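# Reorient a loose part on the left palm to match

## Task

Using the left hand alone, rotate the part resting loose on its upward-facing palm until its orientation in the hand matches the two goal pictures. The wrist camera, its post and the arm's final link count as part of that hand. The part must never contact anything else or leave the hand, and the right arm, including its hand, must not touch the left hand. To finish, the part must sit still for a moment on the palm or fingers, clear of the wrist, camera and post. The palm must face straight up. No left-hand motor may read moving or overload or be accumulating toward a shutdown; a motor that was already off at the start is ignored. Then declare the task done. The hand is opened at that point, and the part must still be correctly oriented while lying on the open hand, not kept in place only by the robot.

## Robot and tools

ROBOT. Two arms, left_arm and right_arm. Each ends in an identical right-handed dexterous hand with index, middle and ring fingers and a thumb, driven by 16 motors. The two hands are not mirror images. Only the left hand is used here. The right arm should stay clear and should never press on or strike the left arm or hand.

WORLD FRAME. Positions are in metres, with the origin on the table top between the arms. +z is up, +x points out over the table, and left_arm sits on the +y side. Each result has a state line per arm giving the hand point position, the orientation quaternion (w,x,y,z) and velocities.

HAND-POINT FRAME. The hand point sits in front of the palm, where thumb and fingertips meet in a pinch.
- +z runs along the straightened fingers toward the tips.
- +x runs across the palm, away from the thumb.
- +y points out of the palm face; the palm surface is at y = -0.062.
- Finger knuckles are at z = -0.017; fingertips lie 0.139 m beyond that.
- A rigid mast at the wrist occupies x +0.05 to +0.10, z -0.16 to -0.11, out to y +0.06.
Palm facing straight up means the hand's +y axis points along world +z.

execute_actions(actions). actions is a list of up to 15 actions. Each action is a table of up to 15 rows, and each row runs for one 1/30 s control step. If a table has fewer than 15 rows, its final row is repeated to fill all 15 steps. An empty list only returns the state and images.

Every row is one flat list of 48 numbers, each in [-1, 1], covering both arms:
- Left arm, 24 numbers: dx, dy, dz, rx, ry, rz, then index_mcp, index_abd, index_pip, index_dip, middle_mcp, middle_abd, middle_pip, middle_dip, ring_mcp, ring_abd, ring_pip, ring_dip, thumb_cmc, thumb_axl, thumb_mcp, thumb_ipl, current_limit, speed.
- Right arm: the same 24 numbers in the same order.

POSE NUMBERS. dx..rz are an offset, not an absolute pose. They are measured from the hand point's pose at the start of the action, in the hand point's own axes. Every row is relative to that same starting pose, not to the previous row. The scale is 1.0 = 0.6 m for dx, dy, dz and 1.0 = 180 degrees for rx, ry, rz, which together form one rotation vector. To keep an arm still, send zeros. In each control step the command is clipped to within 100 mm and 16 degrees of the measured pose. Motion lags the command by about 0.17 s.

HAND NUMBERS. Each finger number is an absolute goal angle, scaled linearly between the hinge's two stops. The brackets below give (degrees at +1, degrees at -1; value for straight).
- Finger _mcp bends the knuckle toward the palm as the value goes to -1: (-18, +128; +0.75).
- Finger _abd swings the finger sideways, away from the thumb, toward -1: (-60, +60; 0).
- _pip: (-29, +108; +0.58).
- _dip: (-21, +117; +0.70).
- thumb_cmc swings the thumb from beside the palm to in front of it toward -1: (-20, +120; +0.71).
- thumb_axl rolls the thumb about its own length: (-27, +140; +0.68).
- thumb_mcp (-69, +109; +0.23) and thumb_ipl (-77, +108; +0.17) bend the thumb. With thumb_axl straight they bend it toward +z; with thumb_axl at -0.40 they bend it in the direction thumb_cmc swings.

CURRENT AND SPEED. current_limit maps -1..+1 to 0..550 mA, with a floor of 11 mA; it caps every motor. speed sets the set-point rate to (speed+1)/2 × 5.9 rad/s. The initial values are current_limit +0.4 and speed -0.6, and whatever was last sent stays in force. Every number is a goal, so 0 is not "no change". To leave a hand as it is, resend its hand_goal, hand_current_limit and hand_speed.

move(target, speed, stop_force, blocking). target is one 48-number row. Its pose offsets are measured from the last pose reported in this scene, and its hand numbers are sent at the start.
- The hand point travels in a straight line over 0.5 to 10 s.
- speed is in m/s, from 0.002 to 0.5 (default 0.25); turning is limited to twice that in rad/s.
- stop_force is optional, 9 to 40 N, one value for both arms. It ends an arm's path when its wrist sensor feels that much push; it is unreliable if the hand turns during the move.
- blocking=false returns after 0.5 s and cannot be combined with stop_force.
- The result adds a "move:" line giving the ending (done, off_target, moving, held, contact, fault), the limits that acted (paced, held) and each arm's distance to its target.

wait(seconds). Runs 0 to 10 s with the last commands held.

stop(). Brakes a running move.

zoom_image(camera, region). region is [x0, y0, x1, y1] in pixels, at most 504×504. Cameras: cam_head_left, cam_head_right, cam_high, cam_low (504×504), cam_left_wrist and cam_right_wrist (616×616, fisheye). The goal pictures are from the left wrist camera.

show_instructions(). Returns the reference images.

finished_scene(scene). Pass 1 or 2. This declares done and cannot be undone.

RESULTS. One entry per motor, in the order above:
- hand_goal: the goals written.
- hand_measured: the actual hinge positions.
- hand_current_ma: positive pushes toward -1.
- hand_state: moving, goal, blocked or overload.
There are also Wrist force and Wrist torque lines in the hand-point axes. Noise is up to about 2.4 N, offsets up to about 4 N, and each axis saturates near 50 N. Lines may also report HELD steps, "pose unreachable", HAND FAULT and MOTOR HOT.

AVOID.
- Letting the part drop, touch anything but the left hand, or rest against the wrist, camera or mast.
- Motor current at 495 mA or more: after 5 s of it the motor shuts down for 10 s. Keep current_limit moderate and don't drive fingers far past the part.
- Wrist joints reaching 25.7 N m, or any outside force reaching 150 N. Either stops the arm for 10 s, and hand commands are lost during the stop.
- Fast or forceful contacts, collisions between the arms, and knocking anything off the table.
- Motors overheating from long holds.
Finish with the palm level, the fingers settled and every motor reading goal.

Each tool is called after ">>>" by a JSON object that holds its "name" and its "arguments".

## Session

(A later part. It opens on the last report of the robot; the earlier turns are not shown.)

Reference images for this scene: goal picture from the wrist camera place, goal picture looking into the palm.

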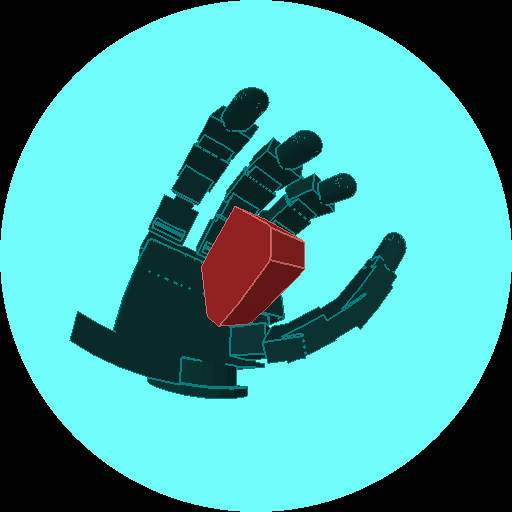

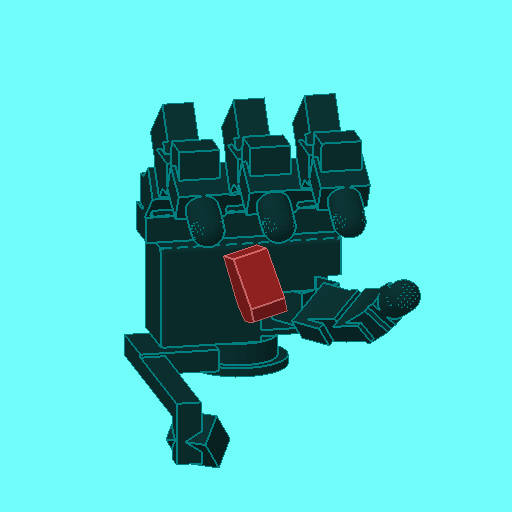

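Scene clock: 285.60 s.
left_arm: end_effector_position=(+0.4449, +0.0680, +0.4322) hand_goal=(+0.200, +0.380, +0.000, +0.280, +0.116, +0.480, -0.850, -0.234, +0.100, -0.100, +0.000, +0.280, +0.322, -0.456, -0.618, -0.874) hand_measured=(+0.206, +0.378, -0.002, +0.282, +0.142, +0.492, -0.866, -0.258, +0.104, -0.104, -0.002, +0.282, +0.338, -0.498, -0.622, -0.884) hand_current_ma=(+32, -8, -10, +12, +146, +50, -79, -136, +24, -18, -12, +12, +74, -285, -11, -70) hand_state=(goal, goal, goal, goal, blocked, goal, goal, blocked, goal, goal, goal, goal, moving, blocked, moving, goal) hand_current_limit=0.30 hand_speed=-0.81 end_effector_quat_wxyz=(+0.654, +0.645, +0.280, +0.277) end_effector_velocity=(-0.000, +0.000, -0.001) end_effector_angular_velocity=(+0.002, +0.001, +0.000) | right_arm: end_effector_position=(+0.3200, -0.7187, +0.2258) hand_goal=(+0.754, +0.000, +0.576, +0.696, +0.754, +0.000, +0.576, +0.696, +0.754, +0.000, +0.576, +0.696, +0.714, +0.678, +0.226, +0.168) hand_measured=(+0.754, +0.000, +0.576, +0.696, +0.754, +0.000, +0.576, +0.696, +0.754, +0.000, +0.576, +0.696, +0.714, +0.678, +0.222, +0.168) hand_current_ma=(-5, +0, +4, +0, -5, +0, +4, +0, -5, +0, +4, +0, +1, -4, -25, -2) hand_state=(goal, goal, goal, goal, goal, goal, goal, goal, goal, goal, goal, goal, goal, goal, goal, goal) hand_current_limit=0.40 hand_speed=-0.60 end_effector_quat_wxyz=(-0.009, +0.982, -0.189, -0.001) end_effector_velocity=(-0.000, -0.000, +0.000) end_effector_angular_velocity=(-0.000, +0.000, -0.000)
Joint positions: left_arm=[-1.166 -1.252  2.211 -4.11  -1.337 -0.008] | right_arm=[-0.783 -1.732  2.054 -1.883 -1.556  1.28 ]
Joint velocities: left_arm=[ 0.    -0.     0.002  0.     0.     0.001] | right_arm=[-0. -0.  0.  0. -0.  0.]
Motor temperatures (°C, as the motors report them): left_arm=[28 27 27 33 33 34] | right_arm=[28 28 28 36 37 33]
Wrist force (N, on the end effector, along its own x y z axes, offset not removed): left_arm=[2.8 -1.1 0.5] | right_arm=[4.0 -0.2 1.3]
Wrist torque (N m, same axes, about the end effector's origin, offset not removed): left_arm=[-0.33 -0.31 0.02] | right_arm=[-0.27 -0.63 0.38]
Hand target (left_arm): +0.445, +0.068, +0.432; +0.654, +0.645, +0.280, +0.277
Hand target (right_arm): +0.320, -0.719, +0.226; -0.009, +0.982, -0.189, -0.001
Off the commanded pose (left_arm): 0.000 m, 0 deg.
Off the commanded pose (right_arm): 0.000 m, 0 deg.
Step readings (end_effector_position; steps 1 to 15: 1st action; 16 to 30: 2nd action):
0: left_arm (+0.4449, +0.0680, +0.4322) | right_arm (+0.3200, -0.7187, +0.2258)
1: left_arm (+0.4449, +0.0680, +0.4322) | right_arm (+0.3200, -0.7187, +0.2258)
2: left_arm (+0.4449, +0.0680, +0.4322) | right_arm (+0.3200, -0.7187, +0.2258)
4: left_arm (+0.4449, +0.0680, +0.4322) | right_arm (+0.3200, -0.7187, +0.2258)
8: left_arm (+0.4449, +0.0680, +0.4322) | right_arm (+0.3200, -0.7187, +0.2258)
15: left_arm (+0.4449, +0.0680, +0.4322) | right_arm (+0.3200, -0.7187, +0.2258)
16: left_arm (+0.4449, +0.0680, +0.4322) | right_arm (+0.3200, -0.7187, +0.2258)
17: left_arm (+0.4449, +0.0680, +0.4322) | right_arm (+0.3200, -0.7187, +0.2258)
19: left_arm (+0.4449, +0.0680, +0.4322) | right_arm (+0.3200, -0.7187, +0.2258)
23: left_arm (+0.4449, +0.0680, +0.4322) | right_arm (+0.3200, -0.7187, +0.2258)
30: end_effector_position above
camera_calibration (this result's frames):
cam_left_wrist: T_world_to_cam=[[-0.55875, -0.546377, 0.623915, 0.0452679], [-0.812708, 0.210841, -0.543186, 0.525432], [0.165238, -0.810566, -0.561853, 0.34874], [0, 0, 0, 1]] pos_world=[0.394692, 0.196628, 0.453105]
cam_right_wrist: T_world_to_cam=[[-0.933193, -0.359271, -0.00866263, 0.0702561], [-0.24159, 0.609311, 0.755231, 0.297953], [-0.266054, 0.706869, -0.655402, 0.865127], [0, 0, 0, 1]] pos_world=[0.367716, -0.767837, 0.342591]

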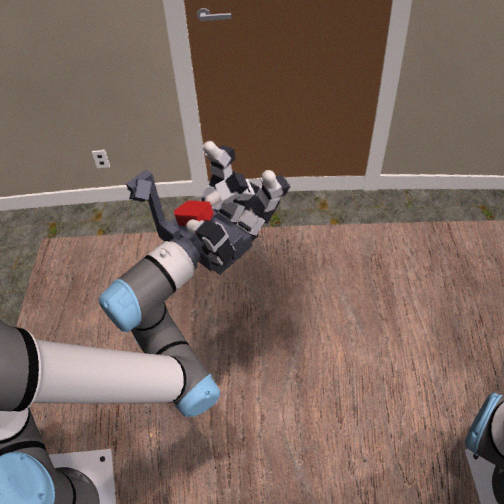

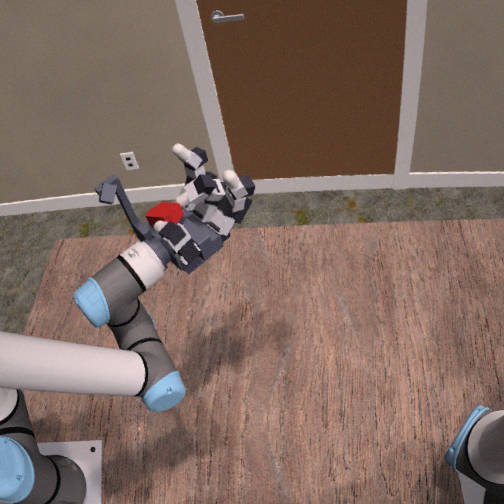

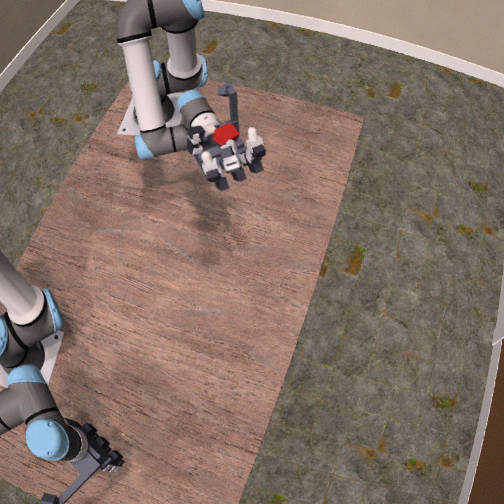

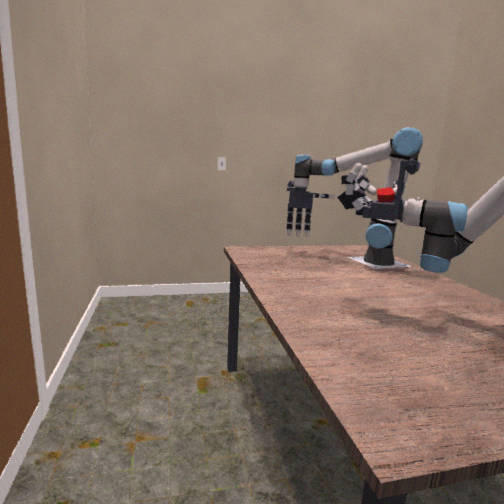

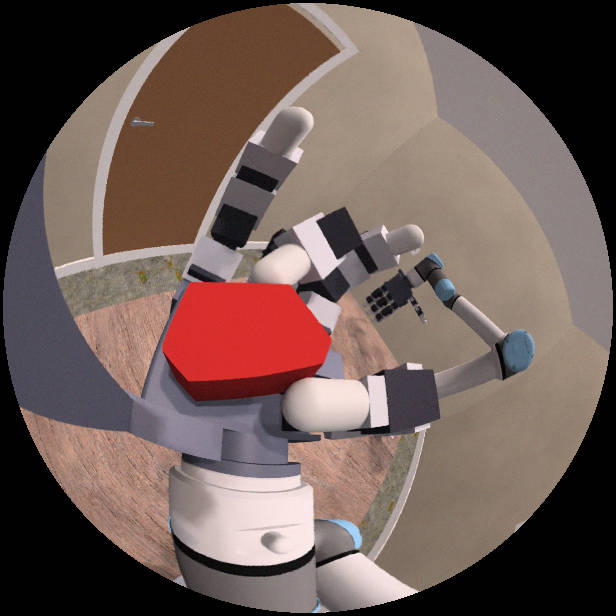

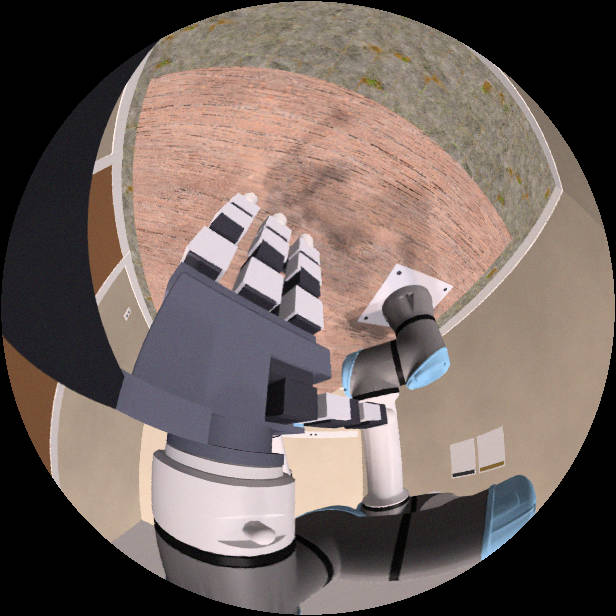

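>>> {"name": "execute_actions", "arguments": {"actions": [[[0,0,0,0,0,0, 0.2,0.38,0,0.28, 0.138,0.52,-0.848,-0.109, 0.1,-0.1,0,0.28, 0.128,-0.444,-0.445,-0.858, 0.4,-0.78, 0,0,0,0,0,0, 0.754,0,0.576,0.696,0.754,0,0.576,0.696,0.754,0,0.576,0.696,0.714,0.678,0.226,0.168,0.4,-0.6],[0,0,0,0,0,0, 0.2,0.38,0,0.28, 0.138,0.52,-0.848,-0.109, 0.1,-0.1,0,0.28, 0.128,-0.444,-0.445,-0.858, 0.4,-0.78, 0,0,0,0,0,0, 0.754,0,0.576,0.696,0.754,0,0.576,0.696,0.754,0,0.576,0.696,0.714,0.678,0.226,0.168,0.4,-0.6],[0,0,0,0,0,0, 0.2,0.38,0,0.28, 0.138,0.52,-0.848,-0.109, 0.1,-0.1,0,0.28, 0.128,-0.444,-0.445,-0.858, 0.4,-0.78, 0,0,0,0,0,0, 0.754,0,0.576,0.696,0.754,0,0.576,0.696,0.754,0,0.576,0.696,0.714,0.678,0.226,0.168,0.4,-0.6],[0,0,0,0,0,0, 0.2,0.38,0,0.28, 0.138,0.52,-0.848,-0.109, 0.1,-0.1,0,0.28, 0.128,-0.444,-0.445,-0.858, 0.4,-0.78, 0,0,0,0,0,0, 0.754,0,0.576,0.696,0.754,0,0.576,0.696,0.754,0,0.576,0.696,0.714,0.678,0.226,0.168,0.4,-0.6],[0,0,0,0,0,0, 0.2,0.38,0,0.28, 0.160,0.56,-0.847,-0.109, 0.1,-0.1,0,0.28, 0.128,-0.434,-0.445,-0.845, 0.4,-0.78, 0,0,0,0,0,0, 0.754,0,0.576,0.696,0.754,0,0.576,0.696,0.754,0,0.576,0.696,0.714,0.678,0.226,0.168,0.4,-0.6]]]}}

>>> {"name": "zoom_image", "arguments": {"camera": "cam_left_wrist", "region": [150, 200, 420, 470]}}

>>> {"name": "zoom_image", "arguments": {"camera": "cam_low", "region": [330, 150, 430, 240]}}

Scene clock: 308.60 s.
left_arm: end_effector_position=(+0.4449, +0.0680, +0.4322) hand_goal=(+0.200, +0.380, +0.000, +0.280, +0.160, +0.560, -0.846, -0.108, +0.100, -0.100, +0.000, +0.280, +0.128, -0.434, -0.444, -0.844) hand_measured=(+0.206, +0.378, -0.002, +0.282, +0.186, +0.570, -0.864, -0.132, +0.104, -0.104, -0.002, +0.282, +0.148, -0.478, -0.450, -0.850) hand_current_ma=(+32, -9, -10, +12, +143, +45, -95, -119, +24, -18, -12, +12, +92, -293, +4, -47) hand_state=(goal, goal, goal, goal, blocked, goal, goal, moving, goal, goal, goal, goal, moving, moving, moving, goal) hand_current_limit=0.40 hand_speed=-0.78 end_effector_quat_wxyz=(+0.654, +0.645, +0.280, +0.277) end_effector_velocity=(+0.000, +0.000, -0.000) end_effector_angular_velocity=(+0.000, +0.001, +0.001) | right_arm: end_effector_position=(+0.3200, -0.7187, +0.2258) hand_goal=(+0.754, +0.000, +0.576, +0.696, +0.754, +0.000, +0.576, +0.696, +0.754, +0.000, +0.576, +0.696, +0.714, +0.678, +0.226, +0.168) hand_measured=(+0.754, +0.000, +0.576, +0.696, +0.754, +0.000, +0.576, +0.696, +0.754, +0.000, +0.576, +0.696, +0.714, +0.678, +0.222, +0.168) hand_current_ma=(-5, +0, +4, +0, -5, +0, +4, +0, -5, +0, +4, +0, +1, -4, -25, -2) hand_state=(goal, goal, goal, goal, goal, goal, goal, goal, goal, goal, goal, goal, goal, goal, goal, goal) hand_current_limit=0.40 hand_speed=-0.60 end_effector_quat_wxyz=(-0.009, +0.982, -0.189, -0.001) end_effector_velocity=(-0.000, +0.000, -0.000) end_effector_angular_velocity=(-0.000, +0.000, -0.000)
Joint positions: left_arm=[-1.166 -1.252  2.211 -4.11  -1.337 -0.008] | right_arm=[-0.783 -1.732  2.054 -1.883 -1.556  1.28 ]
Joint velocities: left_arm=[ 0.001  0.     0.     0.001  0.    -0.001] | right_arm=[ 0.    -0.001  0.     0.    -0.     0.   ]
Motor temperatures (°C, as the motors report them): left_arm=[28 27 27 33 33 34] | right_arm=[28 28 28 36 37 33]
Wrist force (N, on the end effector, along its own x y z axes, offset not removed): left_arm=[1.5 0.8 3.0] | right_arm=[3.4 0.7 0.0]
Wrist torque (N m, same axes, about the end effector's origin, offset not removed): left_arm=[-0.18 -0.18 0.08] | right_arm=[-0.03 -0.49 0.35]
Hand target (left_arm): +0.445, +0.068, +0.432; +0.654, +0.645, +0.280, +0.277
Hand target (right_arm): +0.320, -0.719, +0.226; -0.009, +0.982, -0.189, -0.001
Off the commanded pose (left_arm): 0.000 m, 0 deg.
Off the commanded pose (right_arm): 0.000 m, 0 deg.
Step readings (end_effector_position):
0: left_arm (+0.4449, +0.0680, +0.4322) | right_arm (+0.3200, -0.7187, +0.2258)
1: left_arm (+0.4449, +0.0680, +0.4322) | right_arm (+0.3200, -0.7187, +0.2258)
2: left_arm (+0.4449, +0.0680, +0.4322) | right_arm (+0.3200, -0.7187, +0.2258)
4: left_arm (+0.4449, +0.0680, +0.4322) | right_arm (+0.3200, -0.7187, +0.2258)
8: left_arm (+0.4449, +0.0680, +0.4322) | right_arm (+0.3200, -0.7187, +0.2258)
15: end_effector_position above
camera_calibration (this result's frames):
cam_left_wrist: T_world_to_cam=[[-0.55875, -0.546377, 0.623915, 0.0452679], [-0.812708, 0.210841, -0.543186, 0.525433], [0.165238, -0.810567, -0.561853, 0.34874], [0, 0, 0, 1]] pos_world=[0.394692, 0.196628, 0.453105]
cam_right_wrist: T_world_to_cam=[[-0.933193, -0.359271, -0.00866271, 0.0702561], [-0.24159, 0.609311, 0.755231, 0.297953], [-0.266054, 0.706869, -0.655402, 0.865127], [0, 0, 0, 1]] pos_world=[0.367716, -0.767837, 0.342591]

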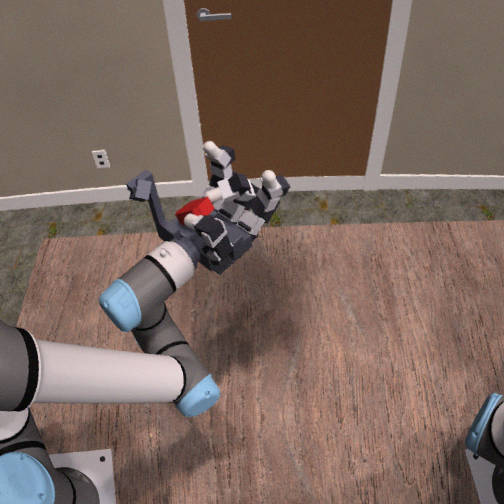

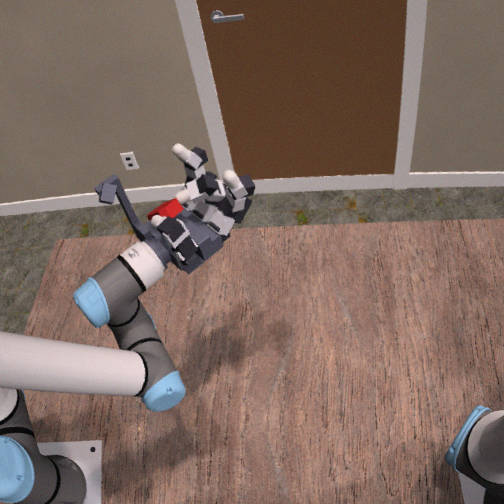

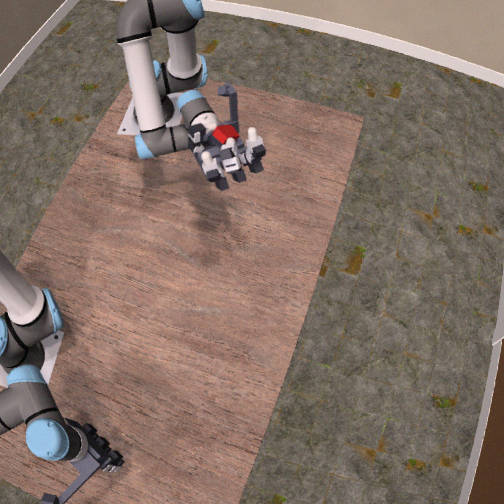

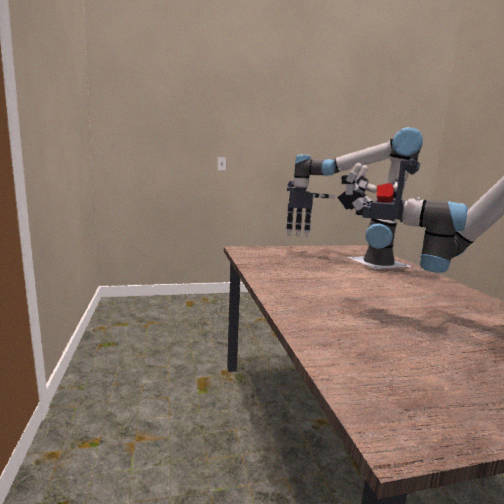

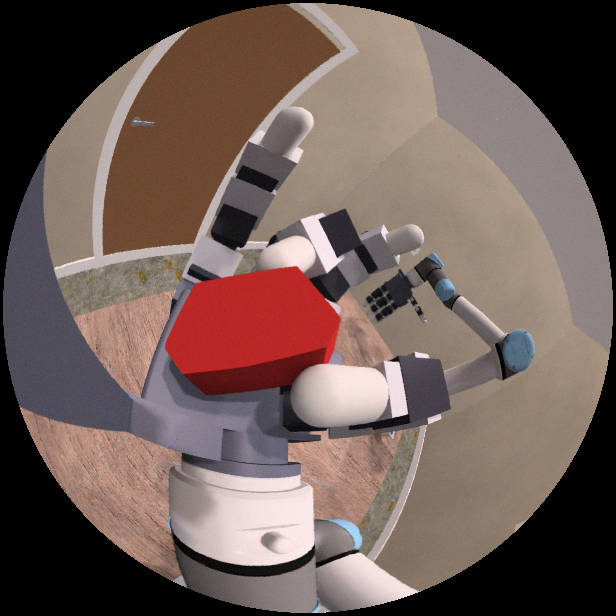

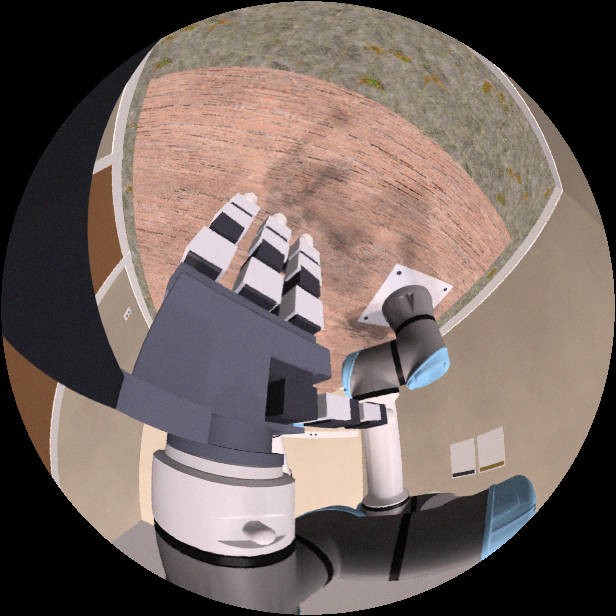

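Region (150, 200, 420, 470) of cam_left_wrist's 616x616 image, scaled by 1.867, with more detail than that image has.

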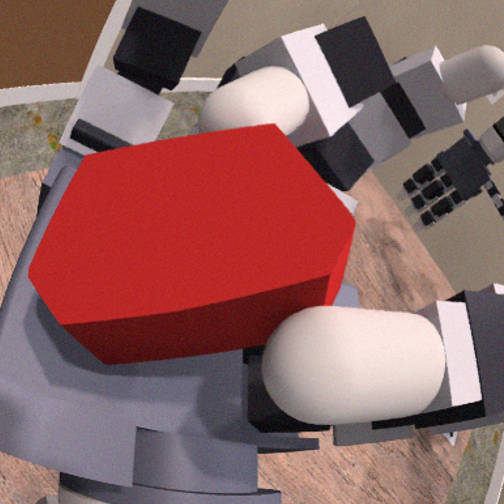

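Region (330, 150, 430, 240) of cam_low's 504x504 image, scaled by 5.040, with more detail than that image has; it fills the top 454 rows of this view, and the rest is white.

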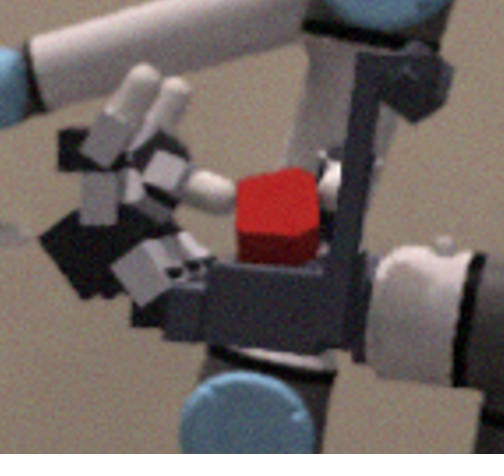

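>>> {"name": "execute_actions", "arguments": {"actions": []}}

>>> {"name": "show_instructions", "arguments": {}}

Scene clock: 321.10 s.
left_arm: end_effector_position=(+0.4449, +0.0680, +0.4322) hand_goal=(+0.200, +0.380, +0.000, +0.280, +0.160, +0.560, -0.846, -0.108, +0.100, -0.100, +0.000, +0.280, +0.128, -0.434, -0.444, -0.844) hand_measured=(+0.206, +0.378, -0.002, +0.282, +0.186, +0.570, -0.864, -0.130, +0.104, -0.104, -0.002, +0.282, +0.146, -0.478, -0.446, -0.850) hand_current_ma=(+32, -9, -10, +12, +143, +45, -96, -122, +24, -18, -12, +12, +96, -298, -9, -47) hand_state=(goal, goal, goal, goal, blocked, goal, goal, blocked, goal, goal, goal, goal, goal, blocked, goal, goal) hand_current_limit=0.40 hand_speed=-0.78 end_effector_quat_wxyz=(+0.654, +0.645, +0.280, +0.277) end_effector_velocity=(+0.000, -0.000, +0.001) end_effector_angular_velocity=(-0.001, -0.002, +0.000) | right_arm: end_effector_position=(+0.3200, -0.7187, +0.2258) hand_goal=(+0.754, +0.000, +0.576, +0.696, +0.754, +0.000, +0.576, +0.696, +0.754, +0.000, +0.576, +0.696, +0.714, +0.678, +0.226, +0.168) hand_measured=(+0.754, +0.000, +0.576, +0.696, +0.754, +0.000, +0.576, +0.696, +0.754, +0.000, +0.576, +0.696, +0.714, +0.678, +0.222, +0.168) hand_current_ma=(-5, +0, +4, +0, -5, +0, +4, +0, -5, +0, +4, +0, +1, -4, -25, -2) hand_state=(goal, goal, goal, goal, goal, goal, goal, goal, goal, goal, goal, goal, goal, goal, goal, goal) hand_current_limit=0.40 hand_speed=-0.60 end_effector_quat_wxyz=(-0.009, +0.982, -0.189, -0.001) end_effector_velocity=(-0.000, -0.000, +0.000) end_effector_angular_velocity=(-0.001, +0.001, +0.000)
Joint positions: left_arm=[-1.166 -1.252  2.211 -4.11  -1.337 -0.008] | right_arm=[-0.783 -1.732  2.054 -1.883 -1.556  1.28 ]
Joint velocities: left_arm=[ 0.    -0.    -0.002 -0.     0.     0.001] | right_arm=[ 0.    -0.     0.     0.    -0.001 -0.   ]
Motor temperatures (°C, as the motors report them): left_arm=[28 27 27 33 33 34] | right_arm=[28 28 28 36 37 33]
Wrist force (N, on the end effector, along its own x y z axes, offset not removed): left_arm=[0.9 -3.0 2.0] | right_arm=[4.2 0.7 0.3]
Wrist torque (N m, same axes, about the end effector's origin, offset not removed): left_arm=[-0.58 -0.08 -0.01] | right_arm=[-0.08 -0.58 0.47]
Hand target (left_arm): +0.445, +0.068, +0.432; +0.654, +0.645, +0.280, +0.277
Hand target (right_arm): +0.320, -0.719, +0.226; -0.009, +0.982, -0.189, -0.001
Off the commanded pose (left_arm): 0.000 m, 0 deg.
Off the commanded pose (right_arm): 0.000 m, 0 deg.
camera_calibration (this result's frames):
cam_left_wrist: T_world_to_cam=[[-0.55875, -0.546377, 0.623915, 0.0452679], [-0.812708, 0.210841, -0.543186, 0.525432], [0.165238, -0.810566, -0.561853, 0.34874], [0, 0, 0, 1]] pos_world=[0.394692, 0.196628, 0.453105]
cam_right_wrist: T_world_to_cam=[[-0.933193, -0.359271, -0.00866279, 0.070256], [-0.24159, 0.609311, 0.755231, 0.297953], [-0.266054, 0.706869, -0.655402, 0.865127], [0, 0, 0, 1]] pos_world=[0.367716, -0.767837, 0.342591]

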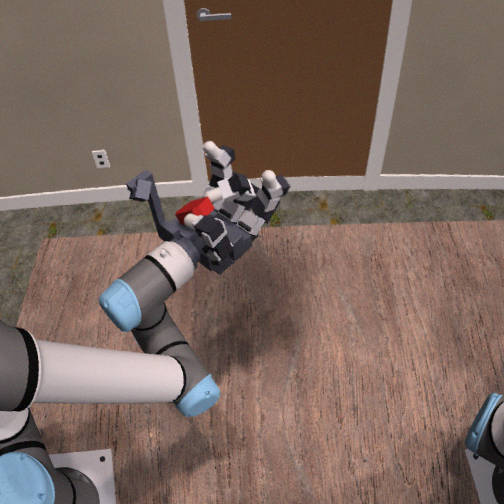

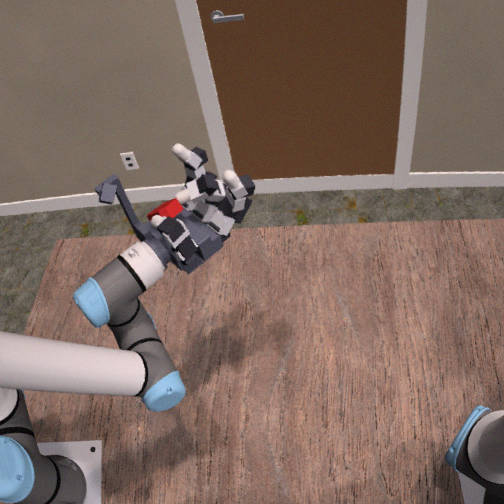

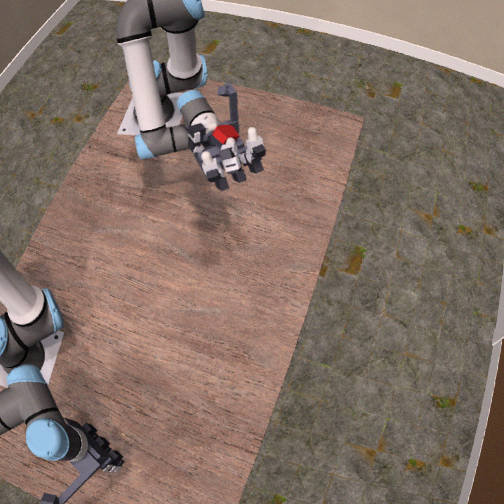

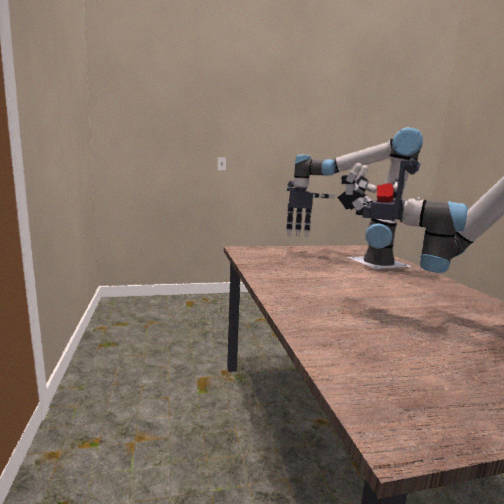

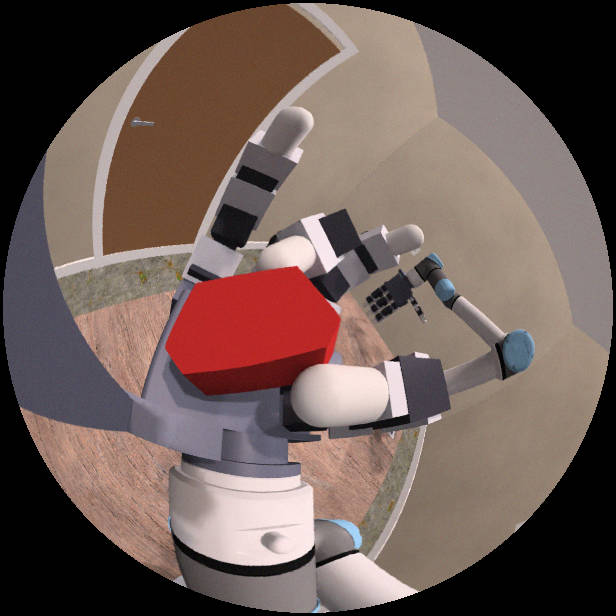

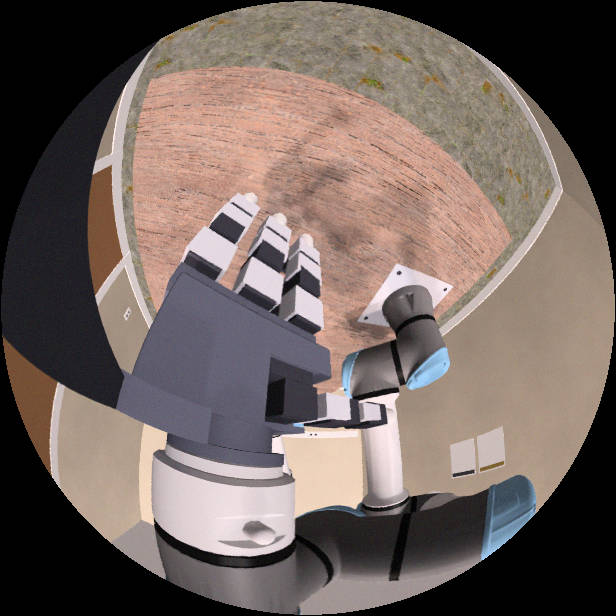

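Reference images for this scene: goal picture from the wrist camera place, goal picture looking into the palm.

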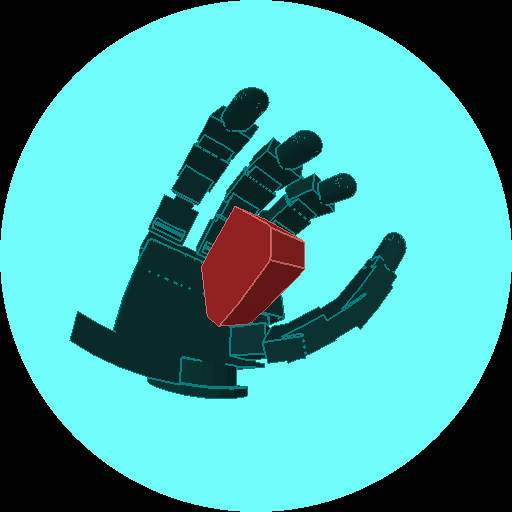

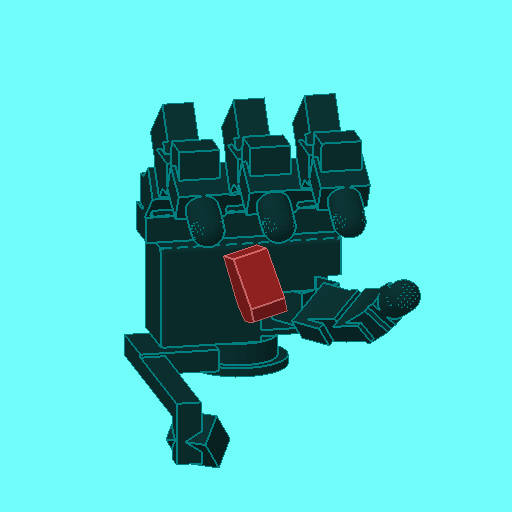

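>>> {"name": "execute_actions", "arguments": {"actions": [[[0,0,0,0,0,0,0.2,0.38,0,0.28,0.160,0.60,-0.836,-0.09,0.1,-0.1,0,0.28,0.04,-0.427,-0.353,-0.845,0.4,-0.88,0,0,0,0,0,0,0.754,0,0.576,0.696,0.754,0,0.576,0.696,0.754,0,0.576,0.696,0.714,0.678,0.226,0.168,0.4,-0.6]],[[0,0,0,0,0,0,0.2,0.38,0,0.28,0.160,0.64,-0.826,-0.07,0.1,-0.1,0,0.28,-0.045,-0.42,-0.261,-0.846,0.4,-0.88,0,0,0,0,0,0,0.754,0,0.576,0.696,0.754,0,0.576,0.696,0.754,0,0.576,0.696,0.714,0.678,0.226,0.168,0.4,-0.6]]]}}

>>> {"name": "zoom_image", "arguments": {"camera": "cam_left_wrist", "region": [150, 200, 420, 470]}}

>>> {"name": "zoom_image", "arguments": {"camera": "cam_low", "region": [330, 150, 430, 240]}}

Scene clock: 348.13 s.
left_arm: end_effector_position=(+0.4449, +0.0680, +0.4322) hand_goal=(+0.200, +0.380, +0.000, +0.280, +0.160, +0.640, -0.826, -0.070, +0.100, -0.100, +0.000, +0.280, -0.044, -0.420, -0.260, -0.846) hand_measured=(+0.206, +0.378, -0.002, +0.282, +0.186, +0.648, -0.850, -0.092, +0.104, -0.104, -0.002, +0.282, -0.022, -0.462, -0.262, -0.850) hand_current_ma=(+32, -9, -10, +12, +143, +36, -121, -128, +24, -18, -12, +12, +110, -288, +6, -23) hand_state=(goal, goal, goal, goal, blocked, goal, blocked, blocked, goal, goal, goal, goal, blocked, moving, moving, goal) hand_current_limit=0.40 hand_speed=-0.88 end_effector_quat_wxyz=(+0.654, +0.645, +0.280, +0.277) end_effector_velocity=(-0.000, +0.000, +0.001) end_effector_angular_velocity=(-0.001, -0.002, +0.000) | right_arm: end_effector_position=(+0.3200, -0.7187, +0.2258) hand_goal=(+0.754, +0.000, +0.576, +0.696, +0.754, +0.000, +0.576, +0.696, +0.754, +0.000, +0.576, +0.696, +0.714, +0.678, +0.226, +0.168) hand_measured=(+0.754, +0.000, +0.576, +0.696, +0.754, +0.000, +0.576, +0.696, +0.754, +0.000, +0.576, +0.696, +0.714, +0.678, +0.222, +0.168) hand_current_ma=(-5, +0, +4, +0, -5, +0, +4, +0, -5, +0, +4, +0, +1, -4, -25, -2) hand_state=(goal, goal, goal, goal, goal, goal, goal, goal, goal, goal, goal, goal, goal, goal, goal, goal) hand_current_limit=0.40 hand_speed=-0.60 end_effector_quat_wxyz=(-0.009, +0.982, -0.189, -0.001) end_effector_velocity=(-0.000, -0.000, +0.000) end_effector_angular_velocity=(-0.000, -0.000, +0.000)
Joint positions: left_arm=[-1.166 -1.252  2.211 -4.11  -1.337 -0.008] | right_arm=[-0.783 -1.732  2.054 -1.883 -1.556  1.28 ]
Joint velocities: left_arm=[ 0.    -0.    -0.001 -0.001  0.     0.001] | right_arm=[-0. -0.  0. -0. -0. -0.]
Motor temperatures (°C, as the motors report them): left_arm=[28 27 27 33 33 34] | right_arm=[28 28 28 36 37 33]
Wrist force (N, on the end effector, along its own x y z axes, offset not removed): left_arm=[1.9 -2.6 0.3] | right_arm=[3.6 0.4 1.7]
Wrist torque (N m, same axes, about the end effector's origin, offset not removed): left_arm=[-0.48 -0.03 -0.06] | right_arm=[-0.25 -0.47 0.35]
Hand target (left_arm): +0.445, +0.068, +0.432; +0.654, +0.645, +0.280, +0.277
Hand target (right_arm): +0.320, -0.719, +0.226; -0.009, +0.982, -0.189, -0.001
Off the commanded pose (left_arm): 0.000 m, 0 deg.
Off the commanded pose (right_arm): 0.000 m, 0 deg.
Step readings (end_effector_position; steps 1 to 15: 1st action; 16 to 30: 2nd action):
0: left_arm (+0.4449, +0.0680, +0.4322) | right_arm (+0.3200, -0.7187, +0.2258)
1: left_arm (+0.4449, +0.0680, +0.4322) | right_arm (+0.3200, -0.7187, +0.2258)
2: left_arm (+0.4449, +0.0680, +0.4322) | right_arm (+0.3200, -0.7187, +0.2258)
4: left_arm (+0.4449, +0.0680, +0.4322) | right_arm (+0.3200, -0.7187, +0.2258)
8: left_arm (+0.4449, +0.0680, +0.4322) | right_arm (+0.3200, -0.7187, +0.2258)
15: left_arm (+0.4449, +0.0680, +0.4322) | right_arm (+0.3200, -0.7187, +0.2258)
16: left_arm (+0.4449, +0.0680, +0.4322) | right_arm (+0.3200, -0.7187, +0.2258)
17: left_arm (+0.4449, +0.0680, +0.4322) | right_arm (+0.3200, -0.7187, +0.2258)
19: left_arm (+0.4449, +0.0680, +0.4322) | right_arm (+0.3200, -0.7187, +0.2258)
23: left_arm (+0.4449, +0.0680, +0.4322) | right_arm (+0.3200, -0.7187, +0.2258)
30: end_effector_position above
camera_calibration (this result's frames):
cam_left_wrist: T_world_to_cam=[[-0.55875, -0.546377, 0.623915, 0.0452679], [-0.812708, 0.210841, -0.543186, 0.525433], [0.165238, -0.810566, -0.561853, 0.34874], [0, 0, 0, 1]] pos_world=[0.394692, 0.196628, 0.453105]
cam_right_wrist: T_world_to_cam=[[-0.933193, -0.359271, -0.00866272, 0.070256], [-0.24159, 0.609311, 0.755231, 0.297953], [-0.266054, 0.706869, -0.655402, 0.865127], [0, 0, 0, 1]] pos_world=[0.367716, -0.767837, 0.342591]

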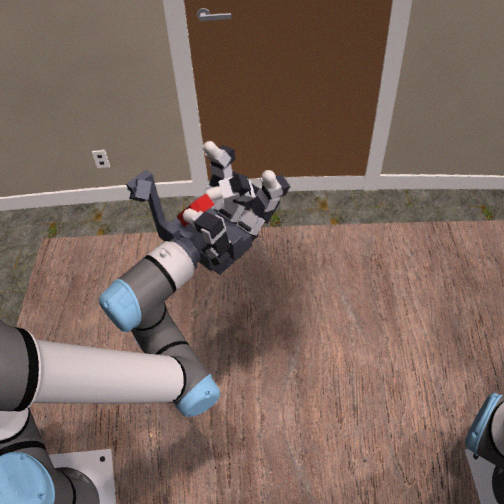

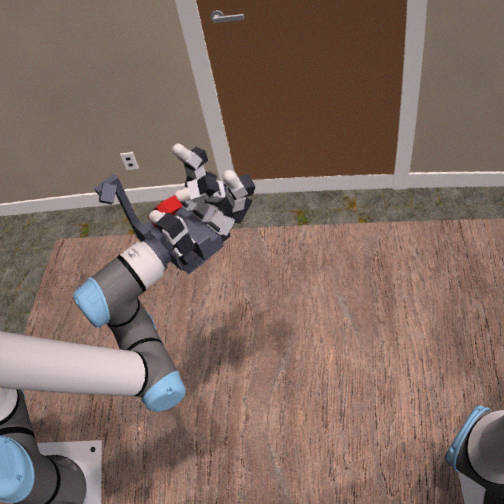

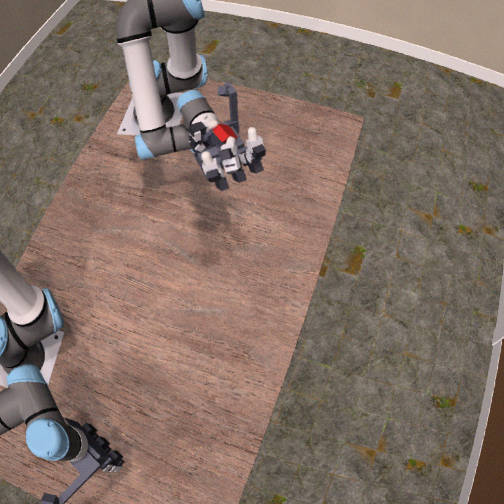

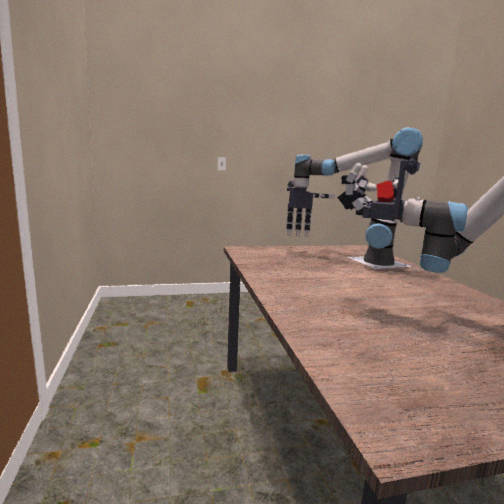

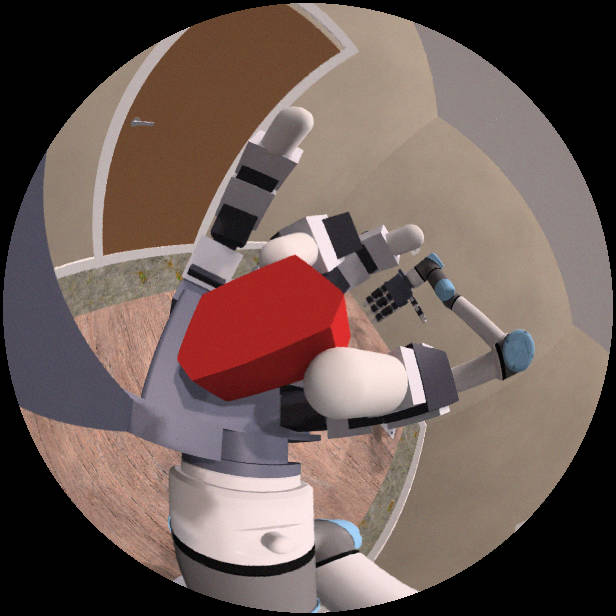

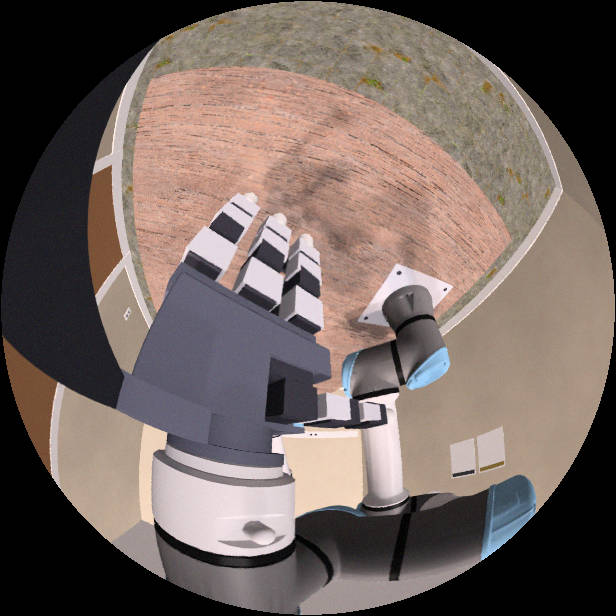

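Region (150, 200, 420, 470) of cam_left_wrist's 616x616 image, scaled by 1.867, with more detail than that image has.

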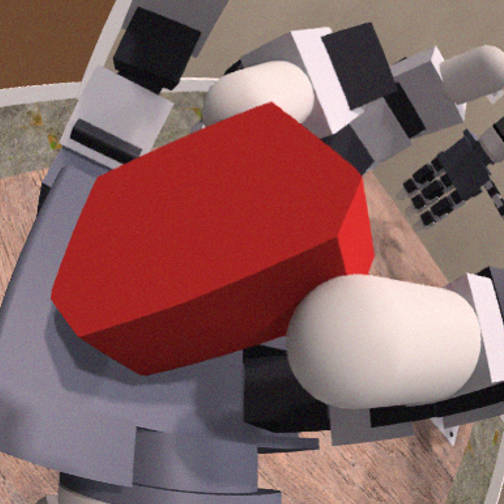

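Region (330, 150, 430, 240) of cam_low's 504x504 image, scaled by 5.040, with more detail than that image has; it fills the top 454 rows of this view, and the rest is white.

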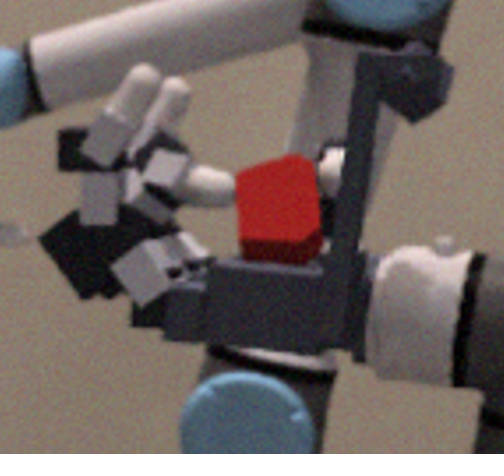

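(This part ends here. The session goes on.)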